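# Flip the inverted bottle upright and return it to the crate

## Task

A single bottle sitting in the crate is upside down: stand it the correct way up and set it back inside the crate. It only counts if, at the end, the bottle stays put with no robot support; nothing the robot last touched may settle downward by more than roughly a fingernail's thickness once released; neither the crate nor the tray may end up tipped or shifted from where they were; and nothing may be knocked or placed off the table.

## Robot and tools

Robot: two Doosan M1013 six-joint arms, left_arm and right_arm, each with a Robotiq 2F-140 two-finger gripper and a wrist camera. Base of left_arm sits at (-0.054, +0.652, 0) m with quat_wxyz (+0.999, 0, 0, -0.040); base of right_arm at (+0.023, -0.578, 0) m with quat_wxyz (+0.998, 0, 0, +0.068). Both are in the scene frame: origin on the table surface midway between the arms, +z up, +x pointing out across the table, left_arm on the +y side. The words left and right are just arm names, not image sides.

Cameras: cam_head_left and cam_head_right (672x504), cam_left_wrist and cam_right_wrist (504x504). Images arrive only when the action list is empty or "pictures": true is passed.

Tool execute_actions. Argument actions is a list holding zero or one item. Empty list: nothing new is commanded; returns state plus pictures. A move item is {"rows": [...], "steps": n}: 1 to 15 rows, steps 9 to 15 (default 15), each step lasting 1/30 s; row k drives step k and the final row is reused for leftover steps. A wait item is {"steps": n} with n up to 300, counted from the previous result, so time you spend replying is included. A refused call sends nothing.

Every row is one flat list of 18 numbers covering both arms, even if one arm stays still. Numbers 1-6: left_arm absolute joint targets in radians (waist, shoulder, elbow, forearm roll, wrist pitch, wrist roll), the same values and order as the Joint positions line; these are target angles, not offsets. Numbers 7-9: left gripper position, force_limit, speed, each in [-1, 1]. Numbers 10-18: the same nine for right_arm. Joint ranges: elbow -2.792 to 2.792, all others -6.283 to 6.283. A target more than 0.010 rad beyond a range end, and further out than the current angle, gets the call refused; true ends may differ by up to 0.010 rad, targets past them are clipped, and a "joint sent to its limit" line may appear (possibly about an earlier action). Its absence does not prove more travel exists.

Gripper numbers (absolute settings, not offsets): position +1 = fully open, 140 mm; about -0.8 = pads touching; -1 = close until blocked. force_limit: on parts up to 40 mm wide, about 14 N at -1, 60 N at 0, 107 N at +1. speed: pad gap changes about 30 mm/s at -1, 140 at 0, 250 at +1. To keep a gripper unchanged, resend its previous three values; a 0 is a real command. To grip: send -1 and look for object_status 2. Status codes: 0 moving, 1 blocked while opening, 2 blocked while closing, 3 reached target or pads touched (thin items may still be held). Stopped fingers stay until the position number changes by at least 0.01, or the object yields or is lost. To squeeze harder while status is 2, raise force_limit and switch position between -1 and -0.98. position_measured is in counts (3 open, 230 pads meeting), non-linear. Closing pushes the fingertips about 24 mm further out, so keep that gap above surfaces. end_effector_position is the point between closed pads; fingertips extend about 33 mm past it when closed, 9 mm when open; fingers point along the gripper's +z and close along its y.

Motion limits: target speeds up to 2.09 rad/s (waist, shoulder), 3.14 (elbow), 3.93 (the three wrist joints), 0.3 s to accelerate, all joints of an arm synchronised. Targets are held within a lead of the measured angle (0.456 rad waist/shoulder, 0.683 elbow, 0.854 wrist joints), and scaled back if they would move the gripper over 70 mm from where it is. Far goals therefore take several calls.

Timing: each result is captured 9 steps before the action ends; those steps run while you reply. Between calls arms keep heading to the last row until motion nearly stops or a step is HELD; opening or closing fingers keep going.

Results: per arm, end_effector_position (m), end_effector_quat_wxyz and linear/angular velocities in the scene frame (printed position can be off, more at long reach); Joint positions and Joint velocities per arm; joint torques (offset, scaled, noisy); Flange force (includes held weight, noisy, "no reading" near singularities or at start); object_status and position_measured. "joint command not followed" means a clearance check altered joint targets; HELD marks steps where your row was partly or wholly not sent. MOTOR HOT warns of heating from holding loads; an OVER-TEMPERATURE FAULT brakes that arm until it cools.

Faults: a TORQUE FAULT occurs when a joint reaches its load limit (316 N m waist and shoulder, 148 elbow, 41.8 each wrist joint, held weight included); a FORCE FAULT when outside force on the arm, tool or load reaches 144 N. Either halts that arm 10 s, drops the rest of the call, and lets it yield. Avoid arm-to-arm contact, hard pushes into the crate or tray, slams, drops and slips. Brief tugs on held items or pushes on loose ones may happen.

zoom_image: camera (one of the four names) and region [x0, y0, x1, y1] in that camera's pixels, origin top-left, at most 504x504; gives a sharper view of the latest image. read_manual: optional section "licences"; returns licence text only, no motion. finished_scene: scene = current scene number; ends and grades it irreversibly, then reports success and the next task. Replying without any tool call ends everything.

Each tool is called after "Emit:" as a command line: name --argument value for each argument, lists and objects as JSON in quotes; but a table of rows of numbers goes row by row, as --pt "numbers of a row", without its own name.

## Session

Emit:
execute_actions --actions '[]'

Scene clock: 0.00 s of 7600.00 s.
left_arm: end_effector_position=(+0.5676, -0.1427, +0.3082) position_measured=3 object_status=3 end_effector_quat_wxyz=(+0.310, +0.795, +0.422, -0.307) end_effector_velocity=(-0.001, -0.001, +0.001) end_effector_angular_velocity=(-0.002, +0.001, -0.002) | right_arm: end_effector_position=(+0.2526, -0.2814, +0.3700) position_measured=3 object_status=3 end_effector_quat_wxyz=(-0.205, +0.743, -0.233, -0.594) end_effector_velocity=(-0.000, -0.000, +0.000) end_effector_angular_velocity=(+0.001, +0.000, -0.000)
Joint positions: left_arm=[-0.622  0.593  1.254 -0.953  1.081  0.275] | right_arm=[0.004 0.08  2.123 0.865 2.024 2.222]
Joint velocities: left_arm=[-0.     0.    -0.001 -0.002  0.002  0.001] | right_arm=[-0.    -0.     0.001  0.     0.    -0.001]
Joint torques (N m, as the joint torque sensors report them, + toward a larger angle): no reading
Flange force (N, the push that the arm receives, along the gripper's own x y z axes): no reading

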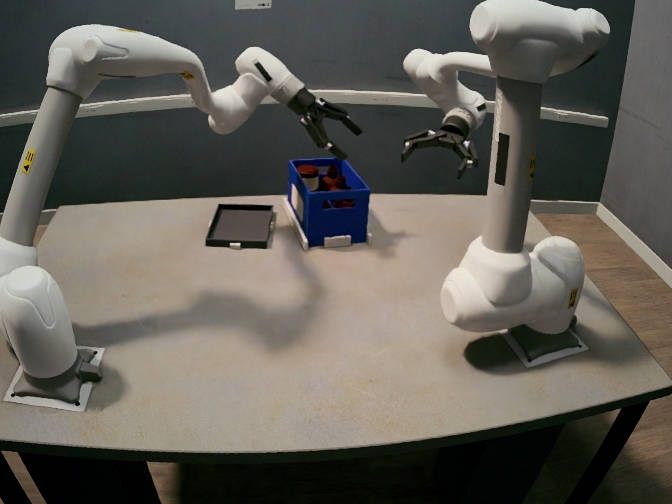

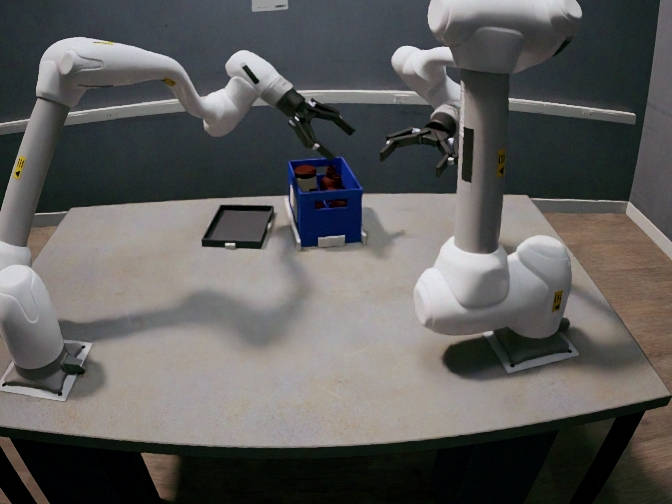

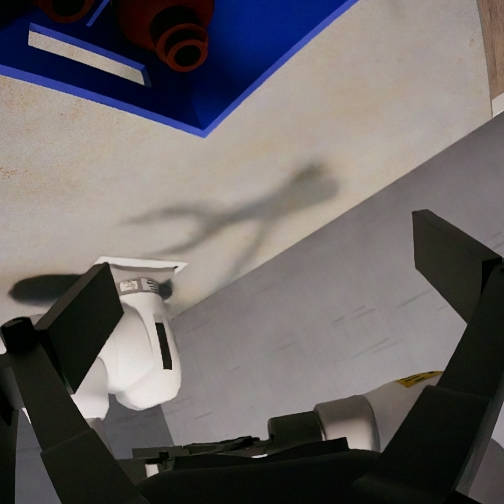

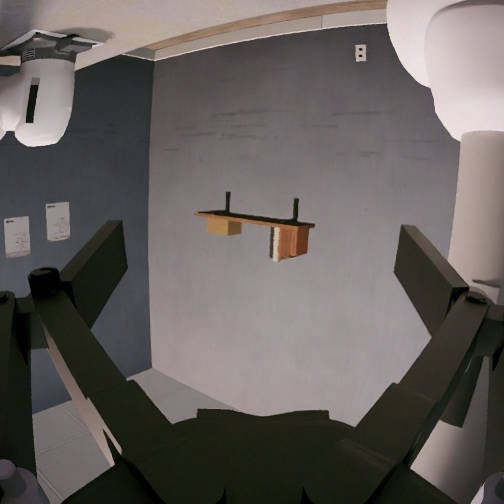

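Emit:
zoom_image --camera "cam_head_left" --region '[190, 130, 400, 270]'

Region (190, 130, 400, 270) of cam_head_left's 672x504 image, scaled by 2.400, with more detail than that image has.

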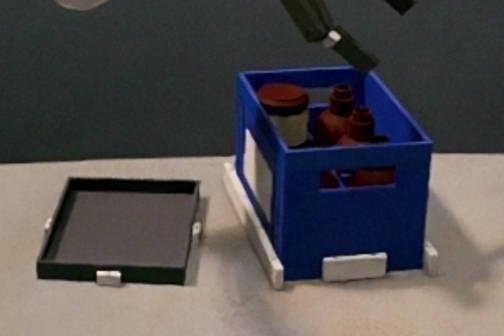

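Emit:
execute_actions --actions '[{"rows": [[-0.7256,0.7004,0.592,0,1.849,0.765,1,0,0, 0.004,0.08,2.123,0.865,2.024,2.222,1,0,0]], "steps": 15}]'

Emit:
execute_actions --actions '[{"steps": 45}]' --pictures true

Scene clock: 2.73 s of 7600.00 s.
left_arm: end_effector_position=(+0.5571, -0.1357, +0.3295) position_measured=3 object_status=3 end_effector_quat_wxyz=(+0.275, +0.875, +0.305, -0.255) end_effector_velocity=(-0.057, +0.160, +0.236) end_effector_angular_velocity=(+1.055, -1.993, -2.729) | right_arm: end_effector_position=(+0.2526, -0.2814, +0.3699) position_measured=3 object_status=3 end_effector_quat_wxyz=(-0.205, +0.743, -0.233, -0.594) end_effector_velocity=(-0.000, +0.000, -0.001) end_effector_angular_velocity=(-0.001, +0.002, -0.003)
Joint positions: left_arm=[-0.643  0.615  1.118 -0.776  1.239  0.376] | right_arm=[0.004 0.08  2.123 0.865 2.024 2.222]
Joint velocities: left_arm=[-0.252  0.261 -1.6    2.097  1.86   1.185] | right_arm=[-0.     0.     0.002  0.001 -0.002  0.001]
Joint torques (N m, as the joint torque sensors report them, + toward a larger angle): left_arm=[  -8.92 -121.18  -60.21    2.54    0.23    0.02] | right_arm=[  1.08 -41.67 -34.92   3.7    2.08   0.62]
Flange force (N, the push that the arm receives, along the gripper's own x y z axes): left_arm=[0.1 -1.6 1.1] | right_arm=[2.2 4.0 0.4]
Steps of this call (steps 1 to 76: nothing new was sent; steps 77 to 82: the first 6 steps of this action). Readings (joint positions | what the end effector reports):
77: left_arm=[-0.622 0.593 1.254 -0.953 1.081 0.275] | right_arm=[0.004 0.080 2.123 0.865 2.024 2.222] | left_arm position_measured=3 object_status=3 | right_arm position_measured=3 object_status=3
78: left_arm=[-0.623 0.594 1.249 -0.946 1.087 0.279] | right_arm=[0.004 0.080 2.123 0.865 2.024 2.222] | left_arm position_measured=3 object_status=3 | right_arm position_measured=3 object_status=3
80: left_arm=[-0.629 0.601 1.206 -0.890 1.138 0.311] | right_arm=[0.004 0.080 2.123 0.865 2.024 2.222] | left_arm position_measured=3 object_status=3 | right_arm position_measured=3 object_status=3
82: the state above

Scene clock: 4.23 s of 7600.00 s.
left_arm: end_effector_position=(+0.6195, -0.0001, +0.4476) position_measured=3 object_status=3 end_effector_quat_wxyz=(+0.000, +1.000, +0.000, +0.000) end_effector_velocity=(-0.000, +0.000, +0.000) end_effector_angular_velocity=(+0.001, -0.000, -0.001) | right_arm: end_effector_position=(+0.2525, -0.2814, +0.3698) position_measured=3 object_status=3 end_effector_quat_wxyz=(-0.205, +0.743, -0.233, -0.594) end_effector_velocity=(-0.001, +0.000, -0.000) end_effector_angular_velocity=(-0.001, -0.000, -0.000)
Joint positions: left_arm=[-0.726  0.7    0.592 -0.     1.849  0.765] | right_arm=[0.004 0.08  2.123 0.865 2.024 2.222]
Joint velocities: left_arm=[-0.    -0.001  0.001  0.001 -0.     0.001] | right_arm=[ 0.001 -0.001  0.001  0.    -0.001  0.001]
Joint torques (N m, as the joint torque sensors report them, + toward a larger angle): left_arm=[  -0.61 -107.52  -39.24    4.23    0.21    0.01] | right_arm=[  1.06 -42.51 -34.97   3.76   2.1    0.5 ]
Flange force (N, the push that the arm receives, along the gripper's own x y z axes): left_arm=no reading | right_arm=[2.7 3.1 0.0]
Kept back: nothing.
Steps of this call (steps 1 to 9: the last 9 steps of your previous action; steps 10 to 45: the robot went on to your last target). Readings (joint positions | what the end effector reports):
1: left_arm=[-0.652 0.624 1.063 -0.700 1.303 0.417] | right_arm=[0.004 0.080 2.123 0.865 2.024 2.222] | left_arm position_measured=3 object_status=3 | right_arm position_measured=3 object_status=3
2: left_arm=[-0.660 0.632 1.012 -0.627 1.362 0.454] | right_arm=[0.004 0.080 2.123 0.865 2.024 2.222] | left_arm position_measured=3 object_status=3 | right_arm position_measured=3 object_status=3
4: left_arm=[-0.673 0.646 0.926 -0.499 1.462 0.518] | right_arm=[0.004 0.080 2.123 0.865 2.024 2.222] | left_arm position_measured=3 object_status=3 | right_arm position_measured=3 object_status=3
8: left_arm=[-0.695 0.668 0.788 -0.293 1.622 0.620] | right_arm=[0.004 0.080 2.123 0.865 2.024 2.222] | left_arm position_measured=3 object_status=3 | right_arm position_measured=3 object_status=3
45: the state above
All arms were judged still, so your last target was given up. Only a new action makes them travel on or press farther. Fingers that are still opening or closing keep moving.

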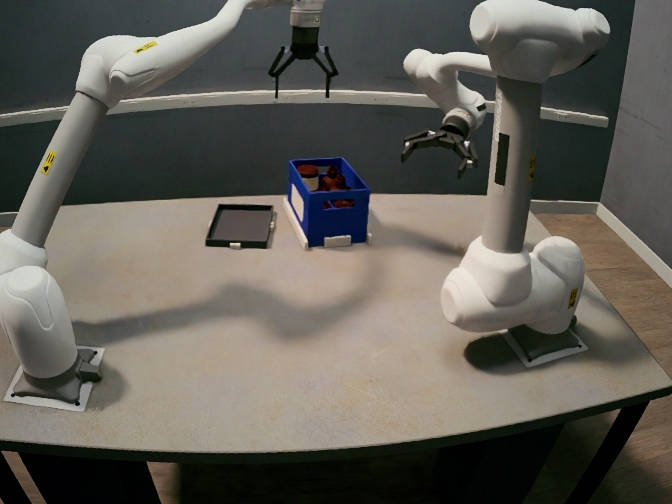

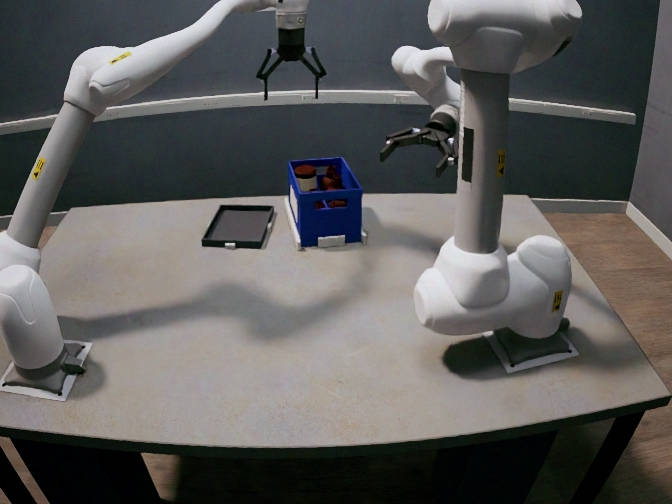

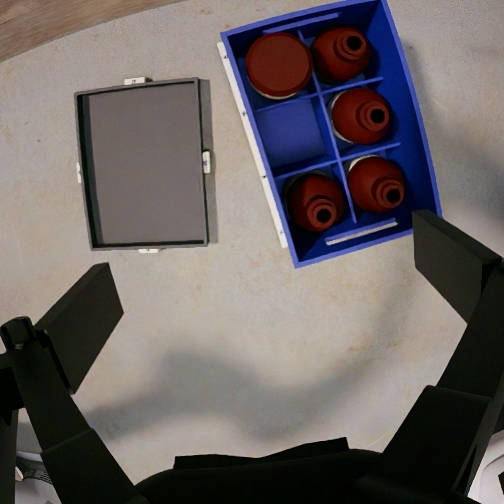

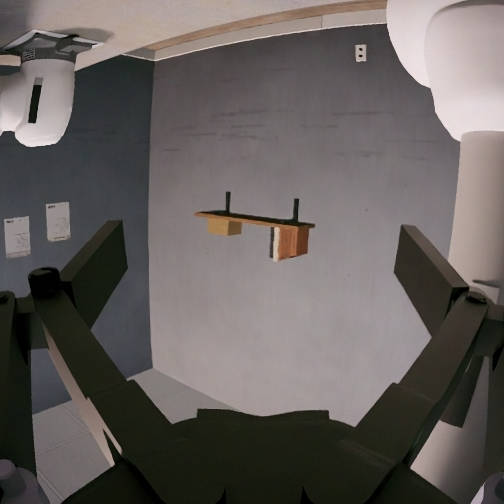

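Emit:
execute_actions --actions '[{"rows": [[-0.0389,0.057,2.2405,-1.65,1.482,0.73,1,0,0, 0.004,0.08,2.123,0.865,2.024,2.222,1,0,0]], "steps": 15}]'

Emit:
execute_actions --actions '[{"rows": [[-0.0389,0.057,2.2405,-1.65,1.482,0.73,1,0,0, 0.481,0.6307,0.7614,0,1.7495,2.188,1,0,0]], "steps": 15}]'

Emit:
execute_actions --actions '[{"steps": 50}]' --pictures true

Scene clock: 7.70 s of 7600.00 s.
left_arm: end_effector_position=(+0.6165, +0.0394, +0.4613) position_measured=3 object_status=3 end_effector_quat_wxyz=(+0.065, +0.996, +0.028, -0.046) end_effector_velocity=(-0.042, +0.379, +0.165) end_effector_angular_velocity=(-1.185, +0.768, +0.602) | right_arm: end_effector_position=(+0.2525, -0.2814, +0.3698) position_measured=3 object_status=3 end_effector_quat_wxyz=(-0.205, +0.743, -0.233, -0.594) end_effector_velocity=(+0.001, +0.000, +0.000) end_effector_angular_velocity=(+0.000, -0.001, -0.000)
Joint positions: left_arm=[-0.64   0.614  0.721 -0.162  1.781  0.759] | right_arm=[0.004 0.08  2.123 0.865 2.024 2.222]
Joint velocities: left_arm=[ 0.79  -0.787  1.138 -1.414 -0.571 -0.054] | right_arm=[-0.     0.    -0.001  0.    -0.    -0.   ]
Joint torques (N m, as the joint torque sensors report them, + toward a larger angle): left_arm=[-29.51 -99.29 -38.44   3.29  -0.07   0.03] | right_arm=[  1.66 -41.8  -35.12   3.67   2.     0.53]
Flange force (N, the push that the arm receives, along the gripper's own x y z axes): left_arm=[12.8 0.3 -8.2] | right_arm=[2.4 4.8 -0.7]
Steps of this call (steps 1 to 90: nothing new was sent; then 0.27 s passed at rest; steps 91 to 96: the first 6 steps of this action). Readings (joint positions | what the end effector reports):
91: left_arm=[-0.726 0.700 0.592 -0.000 1.849 0.765] | right_arm=[0.004 0.080 2.123 0.865 2.024 2.222] | left_arm position_measured=3 object_status=3 | right_arm position_measured=3 object_status=3
92: left_arm=[-0.723 0.697 0.598 -0.007 1.847 0.765] | right_arm=[0.004 0.080 2.123 0.865 2.024 2.222] | left_arm position_measured=3 object_status=3 | right_arm position_measured=3 object_status=3
94: left_arm=[-0.694 0.668 0.642 -0.063 1.822 0.763] | right_arm=[0.004 0.080 2.123 0.865 2.024 2.222] | left_arm position_measured=3 object_status=3 | right_arm position_measured=3 object_status=3
96: the state above

Scene clock: 8.20 s of 7600.00 s.
left_arm: end_effector_position=(+0.5401, +0.1816, +0.5306) position_measured=3 object_status=3 end_effector_quat_wxyz=(+0.337, +0.886, +0.198, -0.248) end_effector_velocity=(-0.246, +0.190, +0.089) end_effector_angular_velocity=(-1.452, +1.326, +0.916) | right_arm: end_effector_position=(+0.2886, -0.2781, +0.3351) position_measured=3 object_status=3 end_effector_quat_wxyz=(-0.130, +0.796, -0.206, -0.554) end_effector_velocity=(+0.318, +0.046, -0.265) end_effector_angular_velocity=(-0.864, -0.809, +1.064)
Joint positions: left_arm=[-0.297  0.289  1.282 -0.864  1.599  0.741] | right_arm=[0.083 0.159 2.005 0.718 1.977 2.216]
Joint velocities: left_arm=[ 0.668 -0.6    1.473 -1.839 -0.302 -0.027] | right_arm=[ 0.62   0.633 -0.945 -1.11  -0.35  -0.043]
Joint torques (N m, as the joint torque sensors report them, + toward a larger angle): left_arm=[ -5.   -67.25 -32.63  -0.04   0.35  -0.35] | right_arm=[ -0.61 -58.82 -30.66   3.98   2.32   0.48]
Flange force (N, the push that the arm receives, along the gripper's own x y z axes): left_arm=[2.4 6.6 -1.2] | right_arm=[2.1 0.9 -0.8]
Steps of this call (steps 1 to 9: the last 9 steps of your previous action; steps 10 to 15: the first 6 steps of this action). Readings (joint positions | what the end effector reports):
10: left_arm=[-0.412 0.392 1.066 -0.593 1.652 0.746] | right_arm=[0.004 0.080 2.123 0.865 2.024 2.222] | left_arm position_measured=3 object_status=3 | right_arm position_measured=3 object_status=3
11: left_arm=[-0.389 0.371 1.104 -0.641 1.641 0.745] | right_arm=[0.008 0.083 2.118 0.858 2.022 2.222] | left_arm position_measured=3 object_status=3 | right_arm position_measured=3 object_status=3
13: left_arm=[-0.343 0.330 1.188 -0.746 1.620 0.743] | right_arm=[0.037 0.113 2.074 0.802 2.004 2.220] | left_arm position_measured=3 object_status=3 | right_arm position_measured=3 object_status=3
15: the state above

Scene clock: 9.87 s of 7600.00 s.
left_arm: end_effector_position=(+0.3995, +0.2999, +0.4001) position_measured=3 object_status=3 end_effector_quat_wxyz=(+0.500, +0.500, +0.500, -0.500) end_effector_velocity=(+0.000, +0.000, -0.000) end_effector_angular_velocity=(+0.001, +0.000, +0.001) | right_arm: end_effector_position=(+0.7499, -0.0208, +0.4197) position_measured=3 object_status=3 end_effector_quat_wxyz=(+0.000, +1.000, -0.000, -0.001) end_effector_velocity=(+0.003, +0.003, +0.003) end_effector_angular_velocity=(+0.001, -0.011, +0.003)
Joint positions: left_arm=[-0.039  0.057  2.24  -1.65   1.482  0.73 ] | right_arm=[0.481 0.63  0.763 0.    1.75  2.188]
Joint velocities: left_arm=[ 0.001  0.    -0.     0.001 -0.001 -0.001] | right_arm=[ 0.003  0.004 -0.012 -0.006 -0.002 -0.001]
Joint torques (N m, as the joint torque sensors report them, + toward a larger angle): left_arm=[ -0.08 -34.15 -28.09  -2.2    1.87  -0.06] | right_arm=[   1.14 -103.11  -42.87    4.08    0.02    0.36]
Flange force (N, the push that the arm receives, along the gripper's own x y z axes): left_arm=[-1.0 0.3 -0.2] | right_arm=[-2.7 4.5 5.1]
Kept back: nothing.
Steps of this call (steps 1 to 9: the last 9 steps of your previous action; steps 10 to 50: the robot went on to your last target). Readings (joint positions | what the end effector reports):
1: left_arm=[-0.275 0.269 1.334 -0.928 1.589 0.740] | right_arm=[0.102 0.179 1.974 0.683 1.966 2.215] | left_arm position_measured=3 object_status=3 | right_arm position_measured=3 object_status=3
2: left_arm=[-0.253 0.249 1.388 -0.993 1.579 0.739] | right_arm=[0.120 0.199 1.945 0.651 1.956 2.214] | left_arm position_measured=3 object_status=3 | right_arm position_measured=3 object_status=3
4: left_arm=[-0.213 0.214 1.499 -1.114 1.561 0.738] | right_arm=[0.152 0.236 1.887 0.594 1.938 2.211] | left_arm position_measured=3 object_status=3 | right_arm position_measured=3 object_status=3
8: left_arm=[-0.161 0.166 1.695 -1.276 1.537 0.735] | right_arm=[0.206 0.302 1.773 0.495 1.906 2.208] | left_arm position_measured=3 object_status=3 | right_arm position_measured=3 object_status=3
50: the state above

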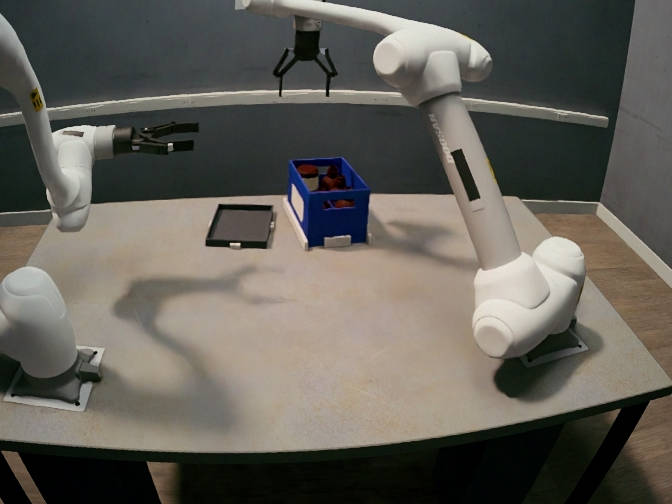

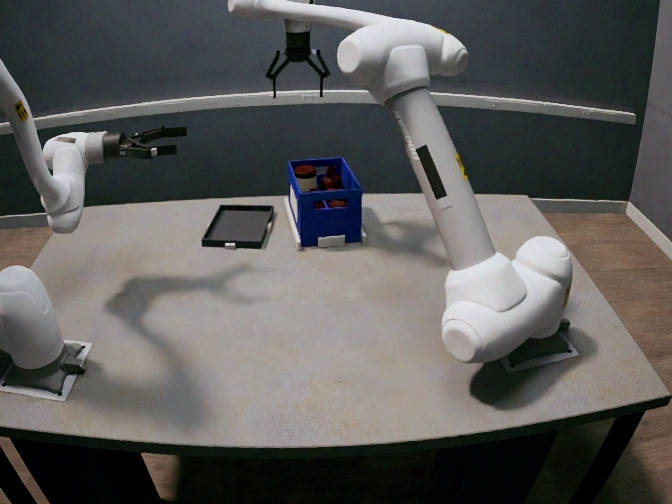

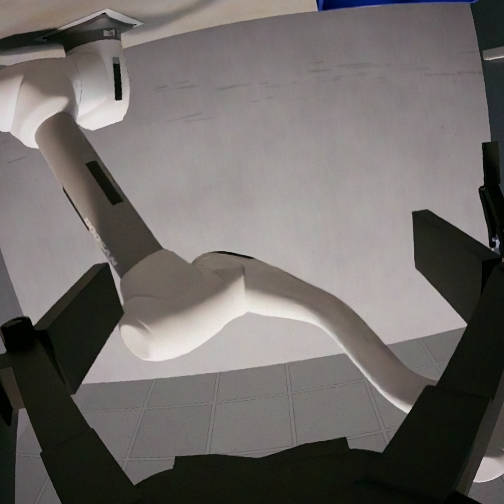

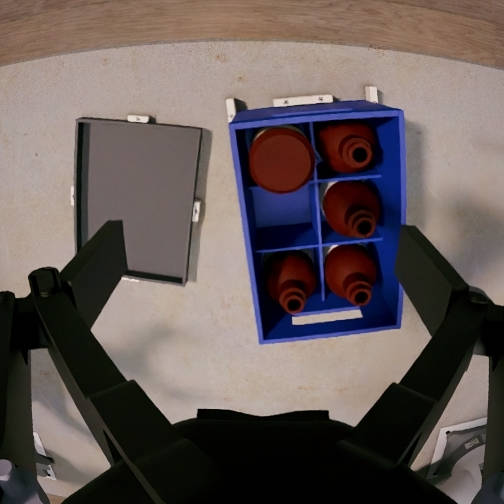

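Emit:
execute_actions --actions '[{"rows": [[-0.0389,0.057,2.2405,-1.65,1.482,0.73,1,0,0, 0.4538,0.5808,1.0588,0,1.502,2.1606,1,0,0]], "steps": 15}]'

Emit:
execute_actions --actions '[{"steps": 25}]' --pictures true

Scene clock: 11.60 s of 7600.00 s.
left_arm: end_effector_position=(+0.3995, +0.2999, +0.4001) position_measured=3 object_status=3 end_effector_quat_wxyz=(+0.500, +0.500, +0.500, -0.500) end_effector_velocity=(+0.000, +0.000, -0.001) end_effector_angular_velocity=(-0.001, +0.002, +0.002) | right_arm: end_effector_position=(+0.7537, -0.0298, +0.3712) position_measured=3 object_status=3 end_effector_quat_wxyz=(+0.000, +1.000, +0.000, -0.000) end_effector_velocity=(+0.008, -0.097, -0.403) end_effector_angular_velocity=(-0.010, +0.013, -0.003)
Joint positions: left_arm=[-0.039  0.057  2.241 -1.65   1.482  0.73 ] | right_arm=[ 0.47   0.611  0.882 -0.     1.649  2.177]
Joint velocities: left_arm=[ 0.001  0.001  0.001 -0.002 -0.     0.   ] | right_arm=[-0.093 -0.162  0.989 -0.001 -0.81  -0.089]
Joint torques (N m, as the joint torque sensors report them, + toward a larger angle): left_arm=[  0.68 -34.13 -28.06  -2.14   1.64   0.03] | right_arm=[   5.74 -119.47  -50.09    4.99    0.39    0.6 ]
Flange force (N, the push that the arm receives, along the gripper's own x y z axes): left_arm=[-1.0 0.0 1.4] | right_arm=[3.5 1.7 3.1]
Steps of this call (steps 1 to 15: the robot went on to your last target; steps 16 to 46: nothing new was sent; steps 47 to 52: the first 6 steps of this action). Readings (joint positions | what the end effector reports):
47: left_arm=[-0.039 0.057 2.241 -1.650 1.482 0.730] | right_arm=[0.481 0.631 0.761 -0.000 1.749 2.188] | left_arm position_measured=3 object_status=3 | right_arm position_measured=3 object_status=3
48: left_arm=[-0.039 0.057 2.241 -1.650 1.482 0.730] | right_arm=[0.481 0.630 0.766 -0.000 1.745 2.187] | left_arm position_measured=3 object_status=3 | right_arm position_measured=3 object_status=3
50: left_arm=[-0.039 0.057 2.241 -1.650 1.482 0.730] | right_arm=[0.477 0.622 0.811 -0.000 1.708 2.183] | left_arm position_measured=3 object_status=3 | right_arm position_measured=3 object_status=3
52: the state above

Scene clock: 12.43 s of 7600.00 s.
left_arm: end_effector_position=(+0.3995, +0.2999, +0.4001) position_measured=3 object_status=3 end_effector_quat_wxyz=(+0.500, +0.500, +0.500, -0.500) end_effector_velocity=(-0.000, +0.000, -0.001) end_effector_angular_velocity=(+0.000, +0.001, -0.001) | right_arm: end_effector_position=(+0.7503, -0.0504, +0.2999) position_measured=3 object_status=3 end_effector_quat_wxyz=(+0.000, +1.000, -0.000, +0.000) end_effector_velocity=(-0.000, +0.001, +0.001) end_effector_angular_velocity=(+0.000, -0.001, -0.000)
Joint positions: left_arm=[-0.039  0.057  2.241 -1.65   1.482  0.73 ] | right_arm=[ 0.454  0.581  1.059 -0.     1.502  2.161]
Joint velocities: left_arm=[-0.     0.     0.001  0.     0.001  0.   ] | right_arm=[ 0.001 -0.    -0.001 -0.     0.     0.001]
Joint torques (N m, as the joint torque sensors report them, + toward a larger angle): left_arm=[  0.22 -33.8  -27.91  -2.37   1.81   0.15] | right_arm=[  1.17 -98.77 -42.74   4.43   0.04   0.51]
Flange force (N, the push that the arm receives, along the gripper's own x y z axes): left_arm=[-1.8 0.1 0.3] | right_arm=[-1.1 2.8 2.3]
Kept back: nothing.
Steps of this call (steps 1 to 9: the last 9 steps of your previous action; steps 10 to 25: the robot went on to your last target). Readings (joint positions | what the end effector reports):
1: left_arm=[-0.039 0.057 2.241 -1.650 1.482 0.730] | right_arm=[0.467 0.606 0.914 -0.000 1.622 2.174] | left_arm position_measured=3 object_status=3 | right_arm position_measured=3 object_status=3
2: left_arm=[-0.039 0.057 2.241 -1.650 1.482 0.730] | right_arm=[0.465 0.600 0.945 -0.000 1.597 2.171] | left_arm position_measured=3 object_status=3 | right_arm position_measured=3 object_status=3
4: left_arm=[-0.039 0.057 2.241 -1.650 1.482 0.730] | right_arm=[0.459 0.591 1.001 -0.000 1.550 2.166] | left_arm position_measured=3 object_status=3 | right_arm position_measured=3 object_status=3
8: left_arm=[-0.039 0.057 2.241 -1.650 1.482 0.730] | right_arm=[0.454 0.582 1.052 -0.000 1.507 2.161] | left_arm position_measured=3 object_status=3 | right_arm position_measured=3 object_status=3
25: the state above

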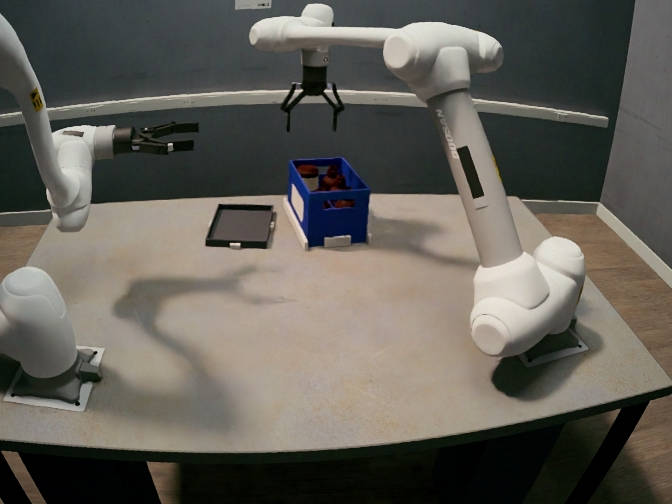

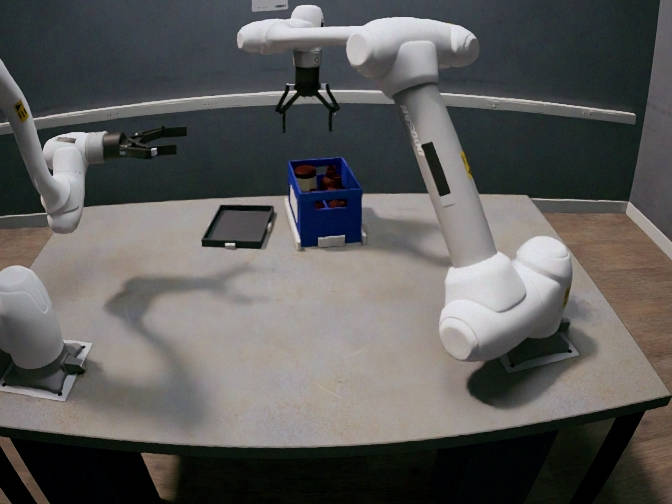

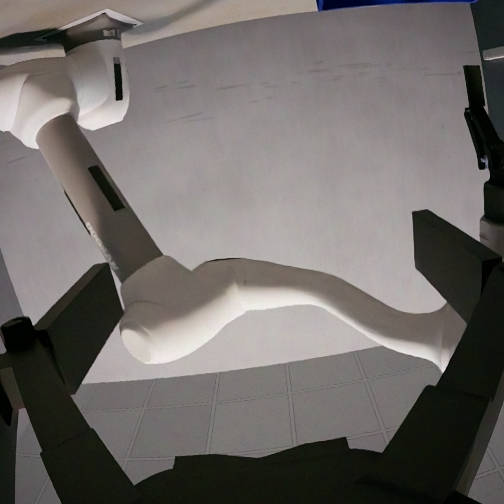

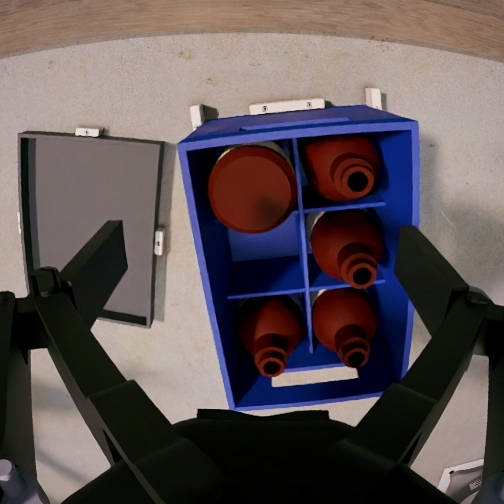

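Emit:
execute_actions --actions '[{"rows": [[-0.0389,0.057,2.2405,-1.65,1.482,0.73,1,0,0, 0.468,0.601,1.1796,0,1.361,1.337,0.3,0,0]], "steps": 15}]'

Emit:
execute_actions --actions '[{"steps": 25}]' --pictures true

Scene clock: 15.13 s of 7600.00 s.
left_arm: end_effector_position=(+0.3995, +0.2999, +0.4001) position_measured=3 object_status=3 end_effector_quat_wxyz=(+0.500, +0.500, +0.500, -0.500) end_effector_velocity=(-0.000, +0.000, -0.000) end_effector_angular_velocity=(-0.000, +0.001, +0.001) | right_arm: end_effector_position=(+0.7496, -0.0481, +0.2819) position_measured=37 object_status=0 end_effector_quat_wxyz=(-0.000, +0.996, +0.090, +0.000) end_effector_velocity=(-0.015, +0.032, -0.221) end_effector_angular_velocity=(-0.003, +0.004, +2.133)
Joint positions: left_arm=[-0.039  0.057  2.241 -1.65   1.482  0.73 ] | right_arm=[0.456 0.585 1.085 0.    1.472 1.984]
Joint velocities: left_arm=[ 0.    -0.     0.002 -0.001 -0.001  0.   ] | right_arm=[ 0.039  0.055  0.308  0.001 -0.358 -2.094]
Joint torques (N m, as the joint torque sensors report them, + toward a larger angle): left_arm=[ -0.01 -34.16 -27.95  -2.3    1.72   0.01] | right_arm=[  0.69 -88.37 -37.02   4.03  -0.24   0.21]
Flange force (N, the push that the arm receives, along the gripper's own x y z axes): left_arm=[-0.8 0.3 -0.2] | right_arm=[-3.9 0.8 0.3]
Steps of this call (steps 1 to 15: the robot went on to your last target; steps 16 to 75: nothing new was sent; steps 76 to 81: the first 6 steps of this action). Readings (joint positions | what the end effector reports):
76: left_arm=[-0.039 0.057 2.241 -1.650 1.482 0.730] | right_arm=[0.454 0.581 1.059 0.000 1.502 2.160] | left_arm position_measured=3 object_status=3 | right_arm position_measured=3 object_status=0
77: left_arm=[-0.039 0.057 2.241 -1.650 1.482 0.730] | right_arm=[0.454 0.581 1.060 0.000 1.501 2.153] | left_arm position_measured=3 object_status=3 | right_arm position_measured=6 object_status=0
79: left_arm=[-0.039 0.057 2.241 -1.650 1.482 0.730] | right_arm=[0.454 0.582 1.068 0.000 1.491 2.097] | left_arm position_measured=3 object_status=3 | right_arm position_measured=21 object_status=0
81: the state above

Scene clock: 15.97 s of 7600.00 s.
left_arm: end_effector_position=(+0.3995, +0.2999, +0.4001) position_measured=3 object_status=3 end_effector_quat_wxyz=(+0.500, +0.500, +0.500, -0.500) end_effector_velocity=(-0.000, -0.000, -0.001) end_effector_angular_velocity=(+0.000, +0.002, -0.000) | right_arm: end_effector_position=(+0.7422, -0.0404, +0.2149) position_measured=91 object_status=3 end_effector_quat_wxyz=(-0.000, +0.914, +0.407, -0.000) end_effector_velocity=(-0.000, -0.000, -0.001) end_effector_angular_velocity=(-0.001, +0.001, -0.001)
Joint positions: left_arm=[-0.039  0.057  2.241 -1.65   1.482  0.73 ] | right_arm=[0.468 0.601 1.18  0.    1.361 1.337]
Joint velocities: left_arm=[-0.     0.001  0.001  0.    -0.    -0.001] | right_arm=[-0.     0.     0.001 -0.001  0.     0.001]
Joint torques (N m, as the joint torque sensors report them, + toward a larger angle): left_arm=[  0.02 -34.35 -28.25  -2.21   1.73   0.13] | right_arm=[   0.8  -100.61  -41.75    4.32   -0.07    0.63]
Flange force (N, the push that the arm receives, along the gripper's own x y z axes): left_arm=[-0.5 0.2 0.1] | right_arm=[-0.7 1.5 1.6]
Kept back: nothing.
Steps of this call (steps 1 to 9: the last 9 steps of your previous action; steps 10 to 25: the robot went on to your last target). Readings (joint positions | what the end effector reports):
1: left_arm=[-0.039 0.057 2.241 -1.650 1.482 0.730] | right_arm=[0.458 0.587 1.096 0.000 1.458 1.905] | left_arm position_measured=3 object_status=3 | right_arm position_measured=44 object_status=0
2: left_arm=[-0.039 0.057 2.241 -1.650 1.482 0.730] | right_arm=[0.459 0.589 1.110 0.000 1.442 1.812] | left_arm position_measured=3 object_status=3 | right_arm position_measured=52 object_status=0
4: left_arm=[-0.039 0.057 2.241 -1.650 1.482 0.730] | right_arm=[0.463 0.594 1.137 0.000 1.411 1.627] | left_arm position_measured=3 object_status=3 | right_arm position_measured=67 object_status=0
8: left_arm=[-0.039 0.057 2.241 -1.650 1.482 0.730] | right_arm=[0.467 0.600 1.172 0.000 1.370 1.389] | left_arm position_measured=3 object_status=3 | right_arm position_measured=91 object_status=0
25: the state above

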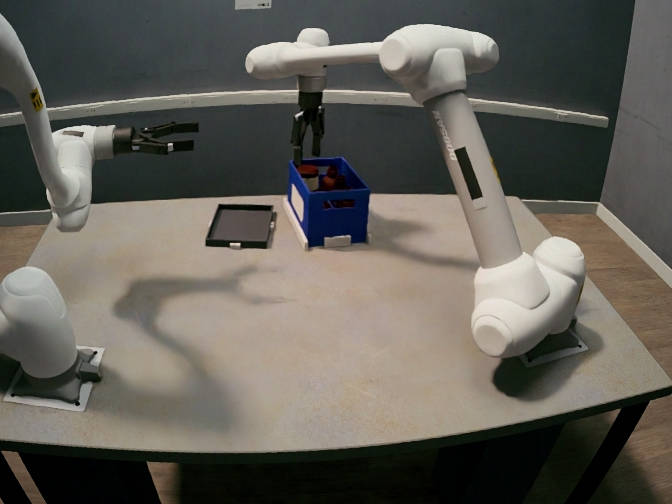

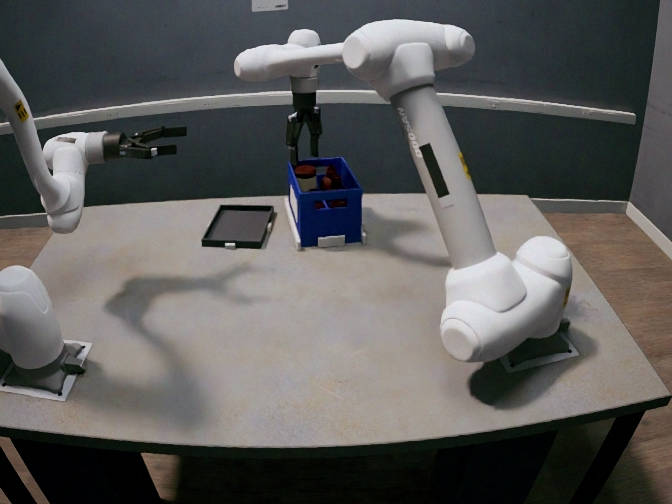

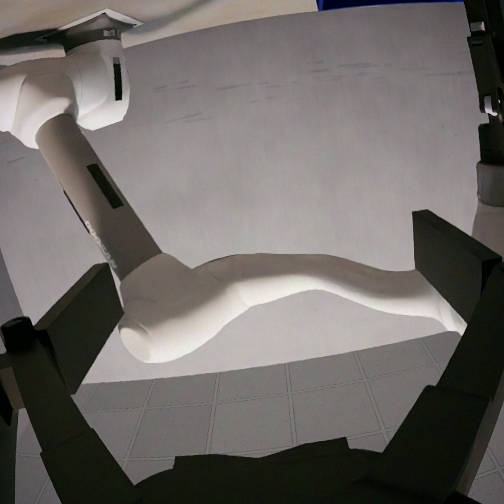

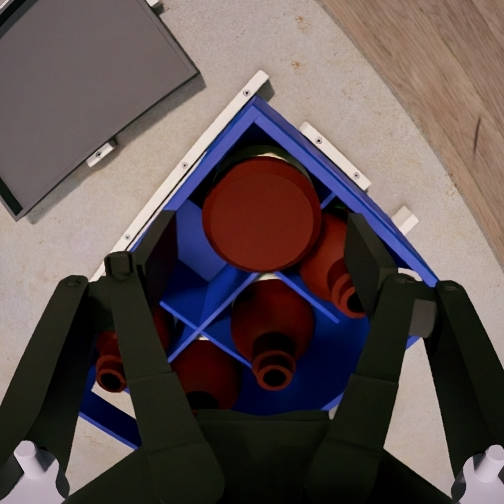

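Emit:
zoom_image --camera "cam_right_wrist" --region '[130, 90, 400, 300]'

Emit:
zoom_image --camera "cam_head_left" --region '[260, 110, 390, 255]'

Region (130, 90, 400, 300) of cam_right_wrist's 504x504 image, scaled by 1.867, with more detail than that image has.

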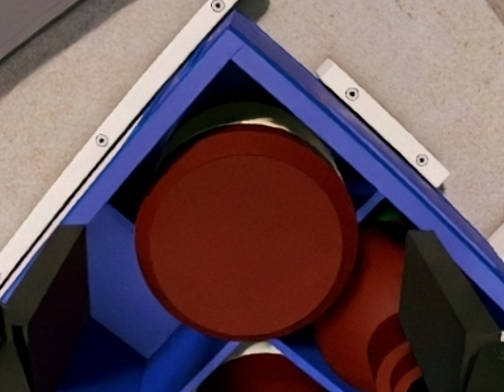

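Region (260, 110, 390, 255) of cam_head_left's 672x504 image, scaled by 3.476, with more detail than that image has; it fills the left 452 columns of this view, and the rest is white.

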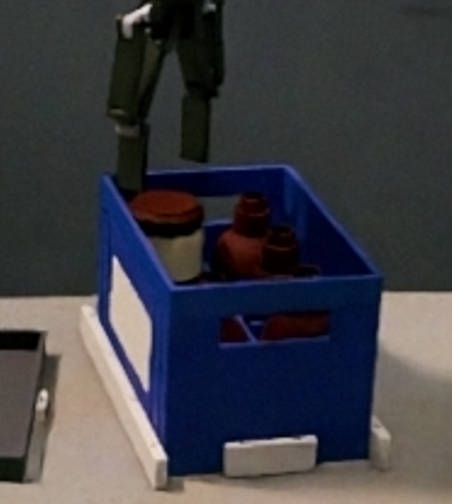

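Emit:
execute_actions --actions '[{"rows": [[-0.0389,0.057,2.2405,-1.65,1.482,0.73,1,0,0, 0.4655,0.5914,1.1955,0,1.3547,1.1953,0.17,0,0]], "steps": 15}]'

Emit:
execute_actions --actions '[{"steps": 15}]' --pictures true

Emit:
zoom_image --camera "cam_right_wrist" --region '[130, 90, 400, 300]'

Scene clock: 18.37 s of 7600.00 s.
left_arm: end_effector_position=(+0.3995, +0.2999, +0.4001) position_measured=3 object_status=3 end_effector_quat_wxyz=(+0.500, +0.500, +0.500, -0.500) end_effector_velocity=(+0.001, -0.000, +0.002) end_effector_angular_velocity=(-0.001, -0.004, +0.000) | right_arm: end_effector_position=(+0.7394, -0.0440, +0.2147) position_measured=108 object_status=0 end_effector_quat_wxyz=(+0.000, +0.890, +0.456, -0.000) end_effector_velocity=(-0.011, -0.021, +0.001) end_effector_angular_velocity=(+0.001, -0.002, +0.517)
Joint positions: left_arm=[-0.039  0.057  2.241 -1.65   1.482  0.73 ] | right_arm=[ 0.467  0.594  1.192 -0.     1.356  1.226]
Joint velocities: left_arm=[-0.001 -0.    -0.003 -0.    -0.     0.001] | right_arm=[-0.012 -0.039  0.061 -0.    -0.024 -0.53 ]
Joint torques (N m, as the joint torque sensors report them, + toward a larger angle): left_arm=[ -0.09 -34.55 -28.31  -2.24   1.83   0.09] | right_arm=[  1.66 -94.13 -42.86   4.32  -0.18   0.53]
Flange force (N, the push that the arm receives, along the gripper's own x y z axes): left_arm=[-0.6 0.5 -0.1] | right_arm=[-8.3 -0.4 1.8]
Steps of this call (steps 1 to 15: the robot went on to your last target; steps 16 to 66: nothing new was sent; steps 67 to 72: the first 6 steps of this action). Readings (joint positions | what the end effector reports):
67: left_arm=[-0.039 0.057 2.241 -1.650 1.482 0.730] | right_arm=[0.468 0.601 1.180 -0.000 1.361 1.337] | left_arm position_measured=3 object_status=3 | right_arm position_measured=91 object_status=0
68: left_arm=[-0.039 0.057 2.241 -1.650 1.482 0.730] | right_arm=[0.468 0.601 1.180 -0.000 1.361 1.329] | left_arm position_measured=3 object_status=3 | right_arm position_measured=94 object_status=0
70: left_arm=[-0.039 0.057 2.241 -1.650 1.482 0.730] | right_arm=[0.468 0.598 1.186 -0.000 1.358 1.277] | left_arm position_measured=3 object_status=3 | right_arm position_measured=107 object_status=0
72: the state above

Scene clock: 18.87 s of 7600.00 s.
left_arm: end_effector_position=(+0.3995, +0.2999, +0.4001) position_measured=3 object_status=3 end_effector_quat_wxyz=(+0.500, +0.500, +0.500, -0.500) end_effector_velocity=(+0.000, -0.000, +0.001) end_effector_angular_velocity=(-0.001, -0.002, +0.001) | right_arm: end_effector_position=(+0.7389, -0.0454, +0.2148) position_measured=108 object_status=3 end_effector_quat_wxyz=(+0.000, +0.883, +0.469, -0.000) end_effector_velocity=(+0.000, +0.000, +0.002) end_effector_angular_velocity=(+0.002, -0.002, -0.000)
Joint positions: left_arm=[-0.039  0.057  2.241 -1.65   1.482  0.73 ] | right_arm=[ 0.466  0.591  1.195 -0.     1.355  1.195]
Joint velocities: left_arm=[-0.    -0.001 -0.001 -0.001 -0.     0.   ] | right_arm=[ 0.    -0.002 -0.001  0.001 -0.    -0.   ]
Joint torques (N m, as the joint torque sensors report them, + toward a larger angle): left_arm=[  0.27 -34.18 -28.17  -2.24   1.9    0.16] | right_arm=[  1.57 -98.74 -42.06   4.2    0.16   0.51]
Flange force (N, the push that the arm receives, along the gripper's own x y z axes): left_arm=[-1.7 0.1 0.6] | right_arm=[-4.4 0.9 1.5]
Kept back: nothing.
Steps of this call (steps 1 to 9: the last 9 steps of your previous action; steps 10 to 15: the robot went on to your last target). Readings (joint positions | what the end effector reports):
1: left_arm=[-0.039 0.057 2.241 -1.650 1.482 0.730] | right_arm=[0.466 0.593 1.194 -0.000 1.355 1.212] | left_arm position_measured=3 object_status=3 | right_arm position_measured=108 object_status=0
2: left_arm=[-0.039 0.057 2.241 -1.650 1.482 0.730] | right_arm=[0.466 0.592 1.194 -0.000 1.355 1.205] | left_arm position_measured=3 object_status=3 | right_arm position_measured=108 object_status=0
4: left_arm=[-0.039 0.057 2.241 -1.650 1.482 0.730] | right_arm=[0.466 0.592 1.195 -0.000 1.355 1.199] | left_arm position_measured=3 object_status=3 | right_arm position_measured=108 object_status=3
8: left_arm=[-0.039 0.057 2.241 -1.650 1.482 0.730] | right_arm=[0.466 0.591 1.195 -0.000 1.355 1.196] | left_arm position_measured=3 object_status=3 | right_arm position_measured=108 object_status=3
15: the state above

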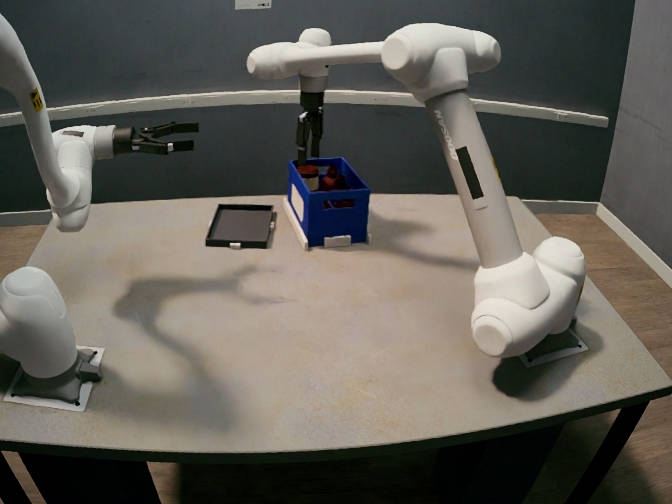

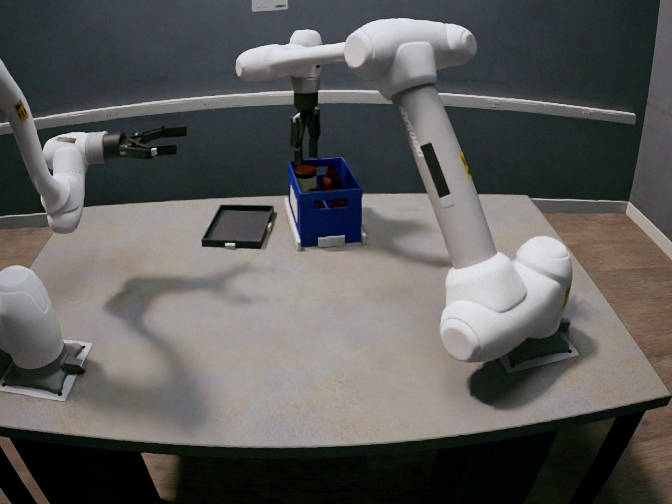

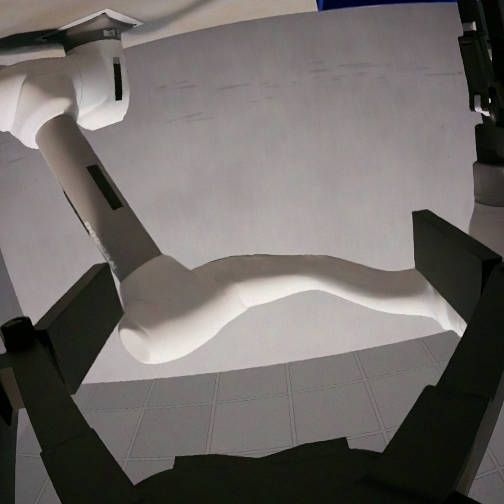

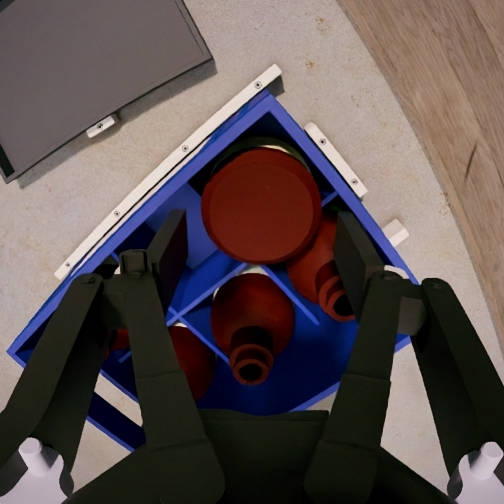

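Region (130, 90, 400, 300) of cam_right_wrist's 504x504 image, scaled by 1.867, with more detail than that image has.

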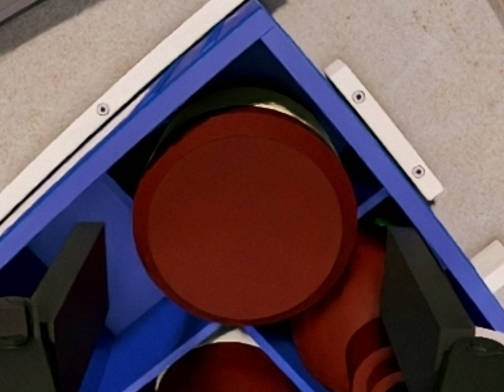

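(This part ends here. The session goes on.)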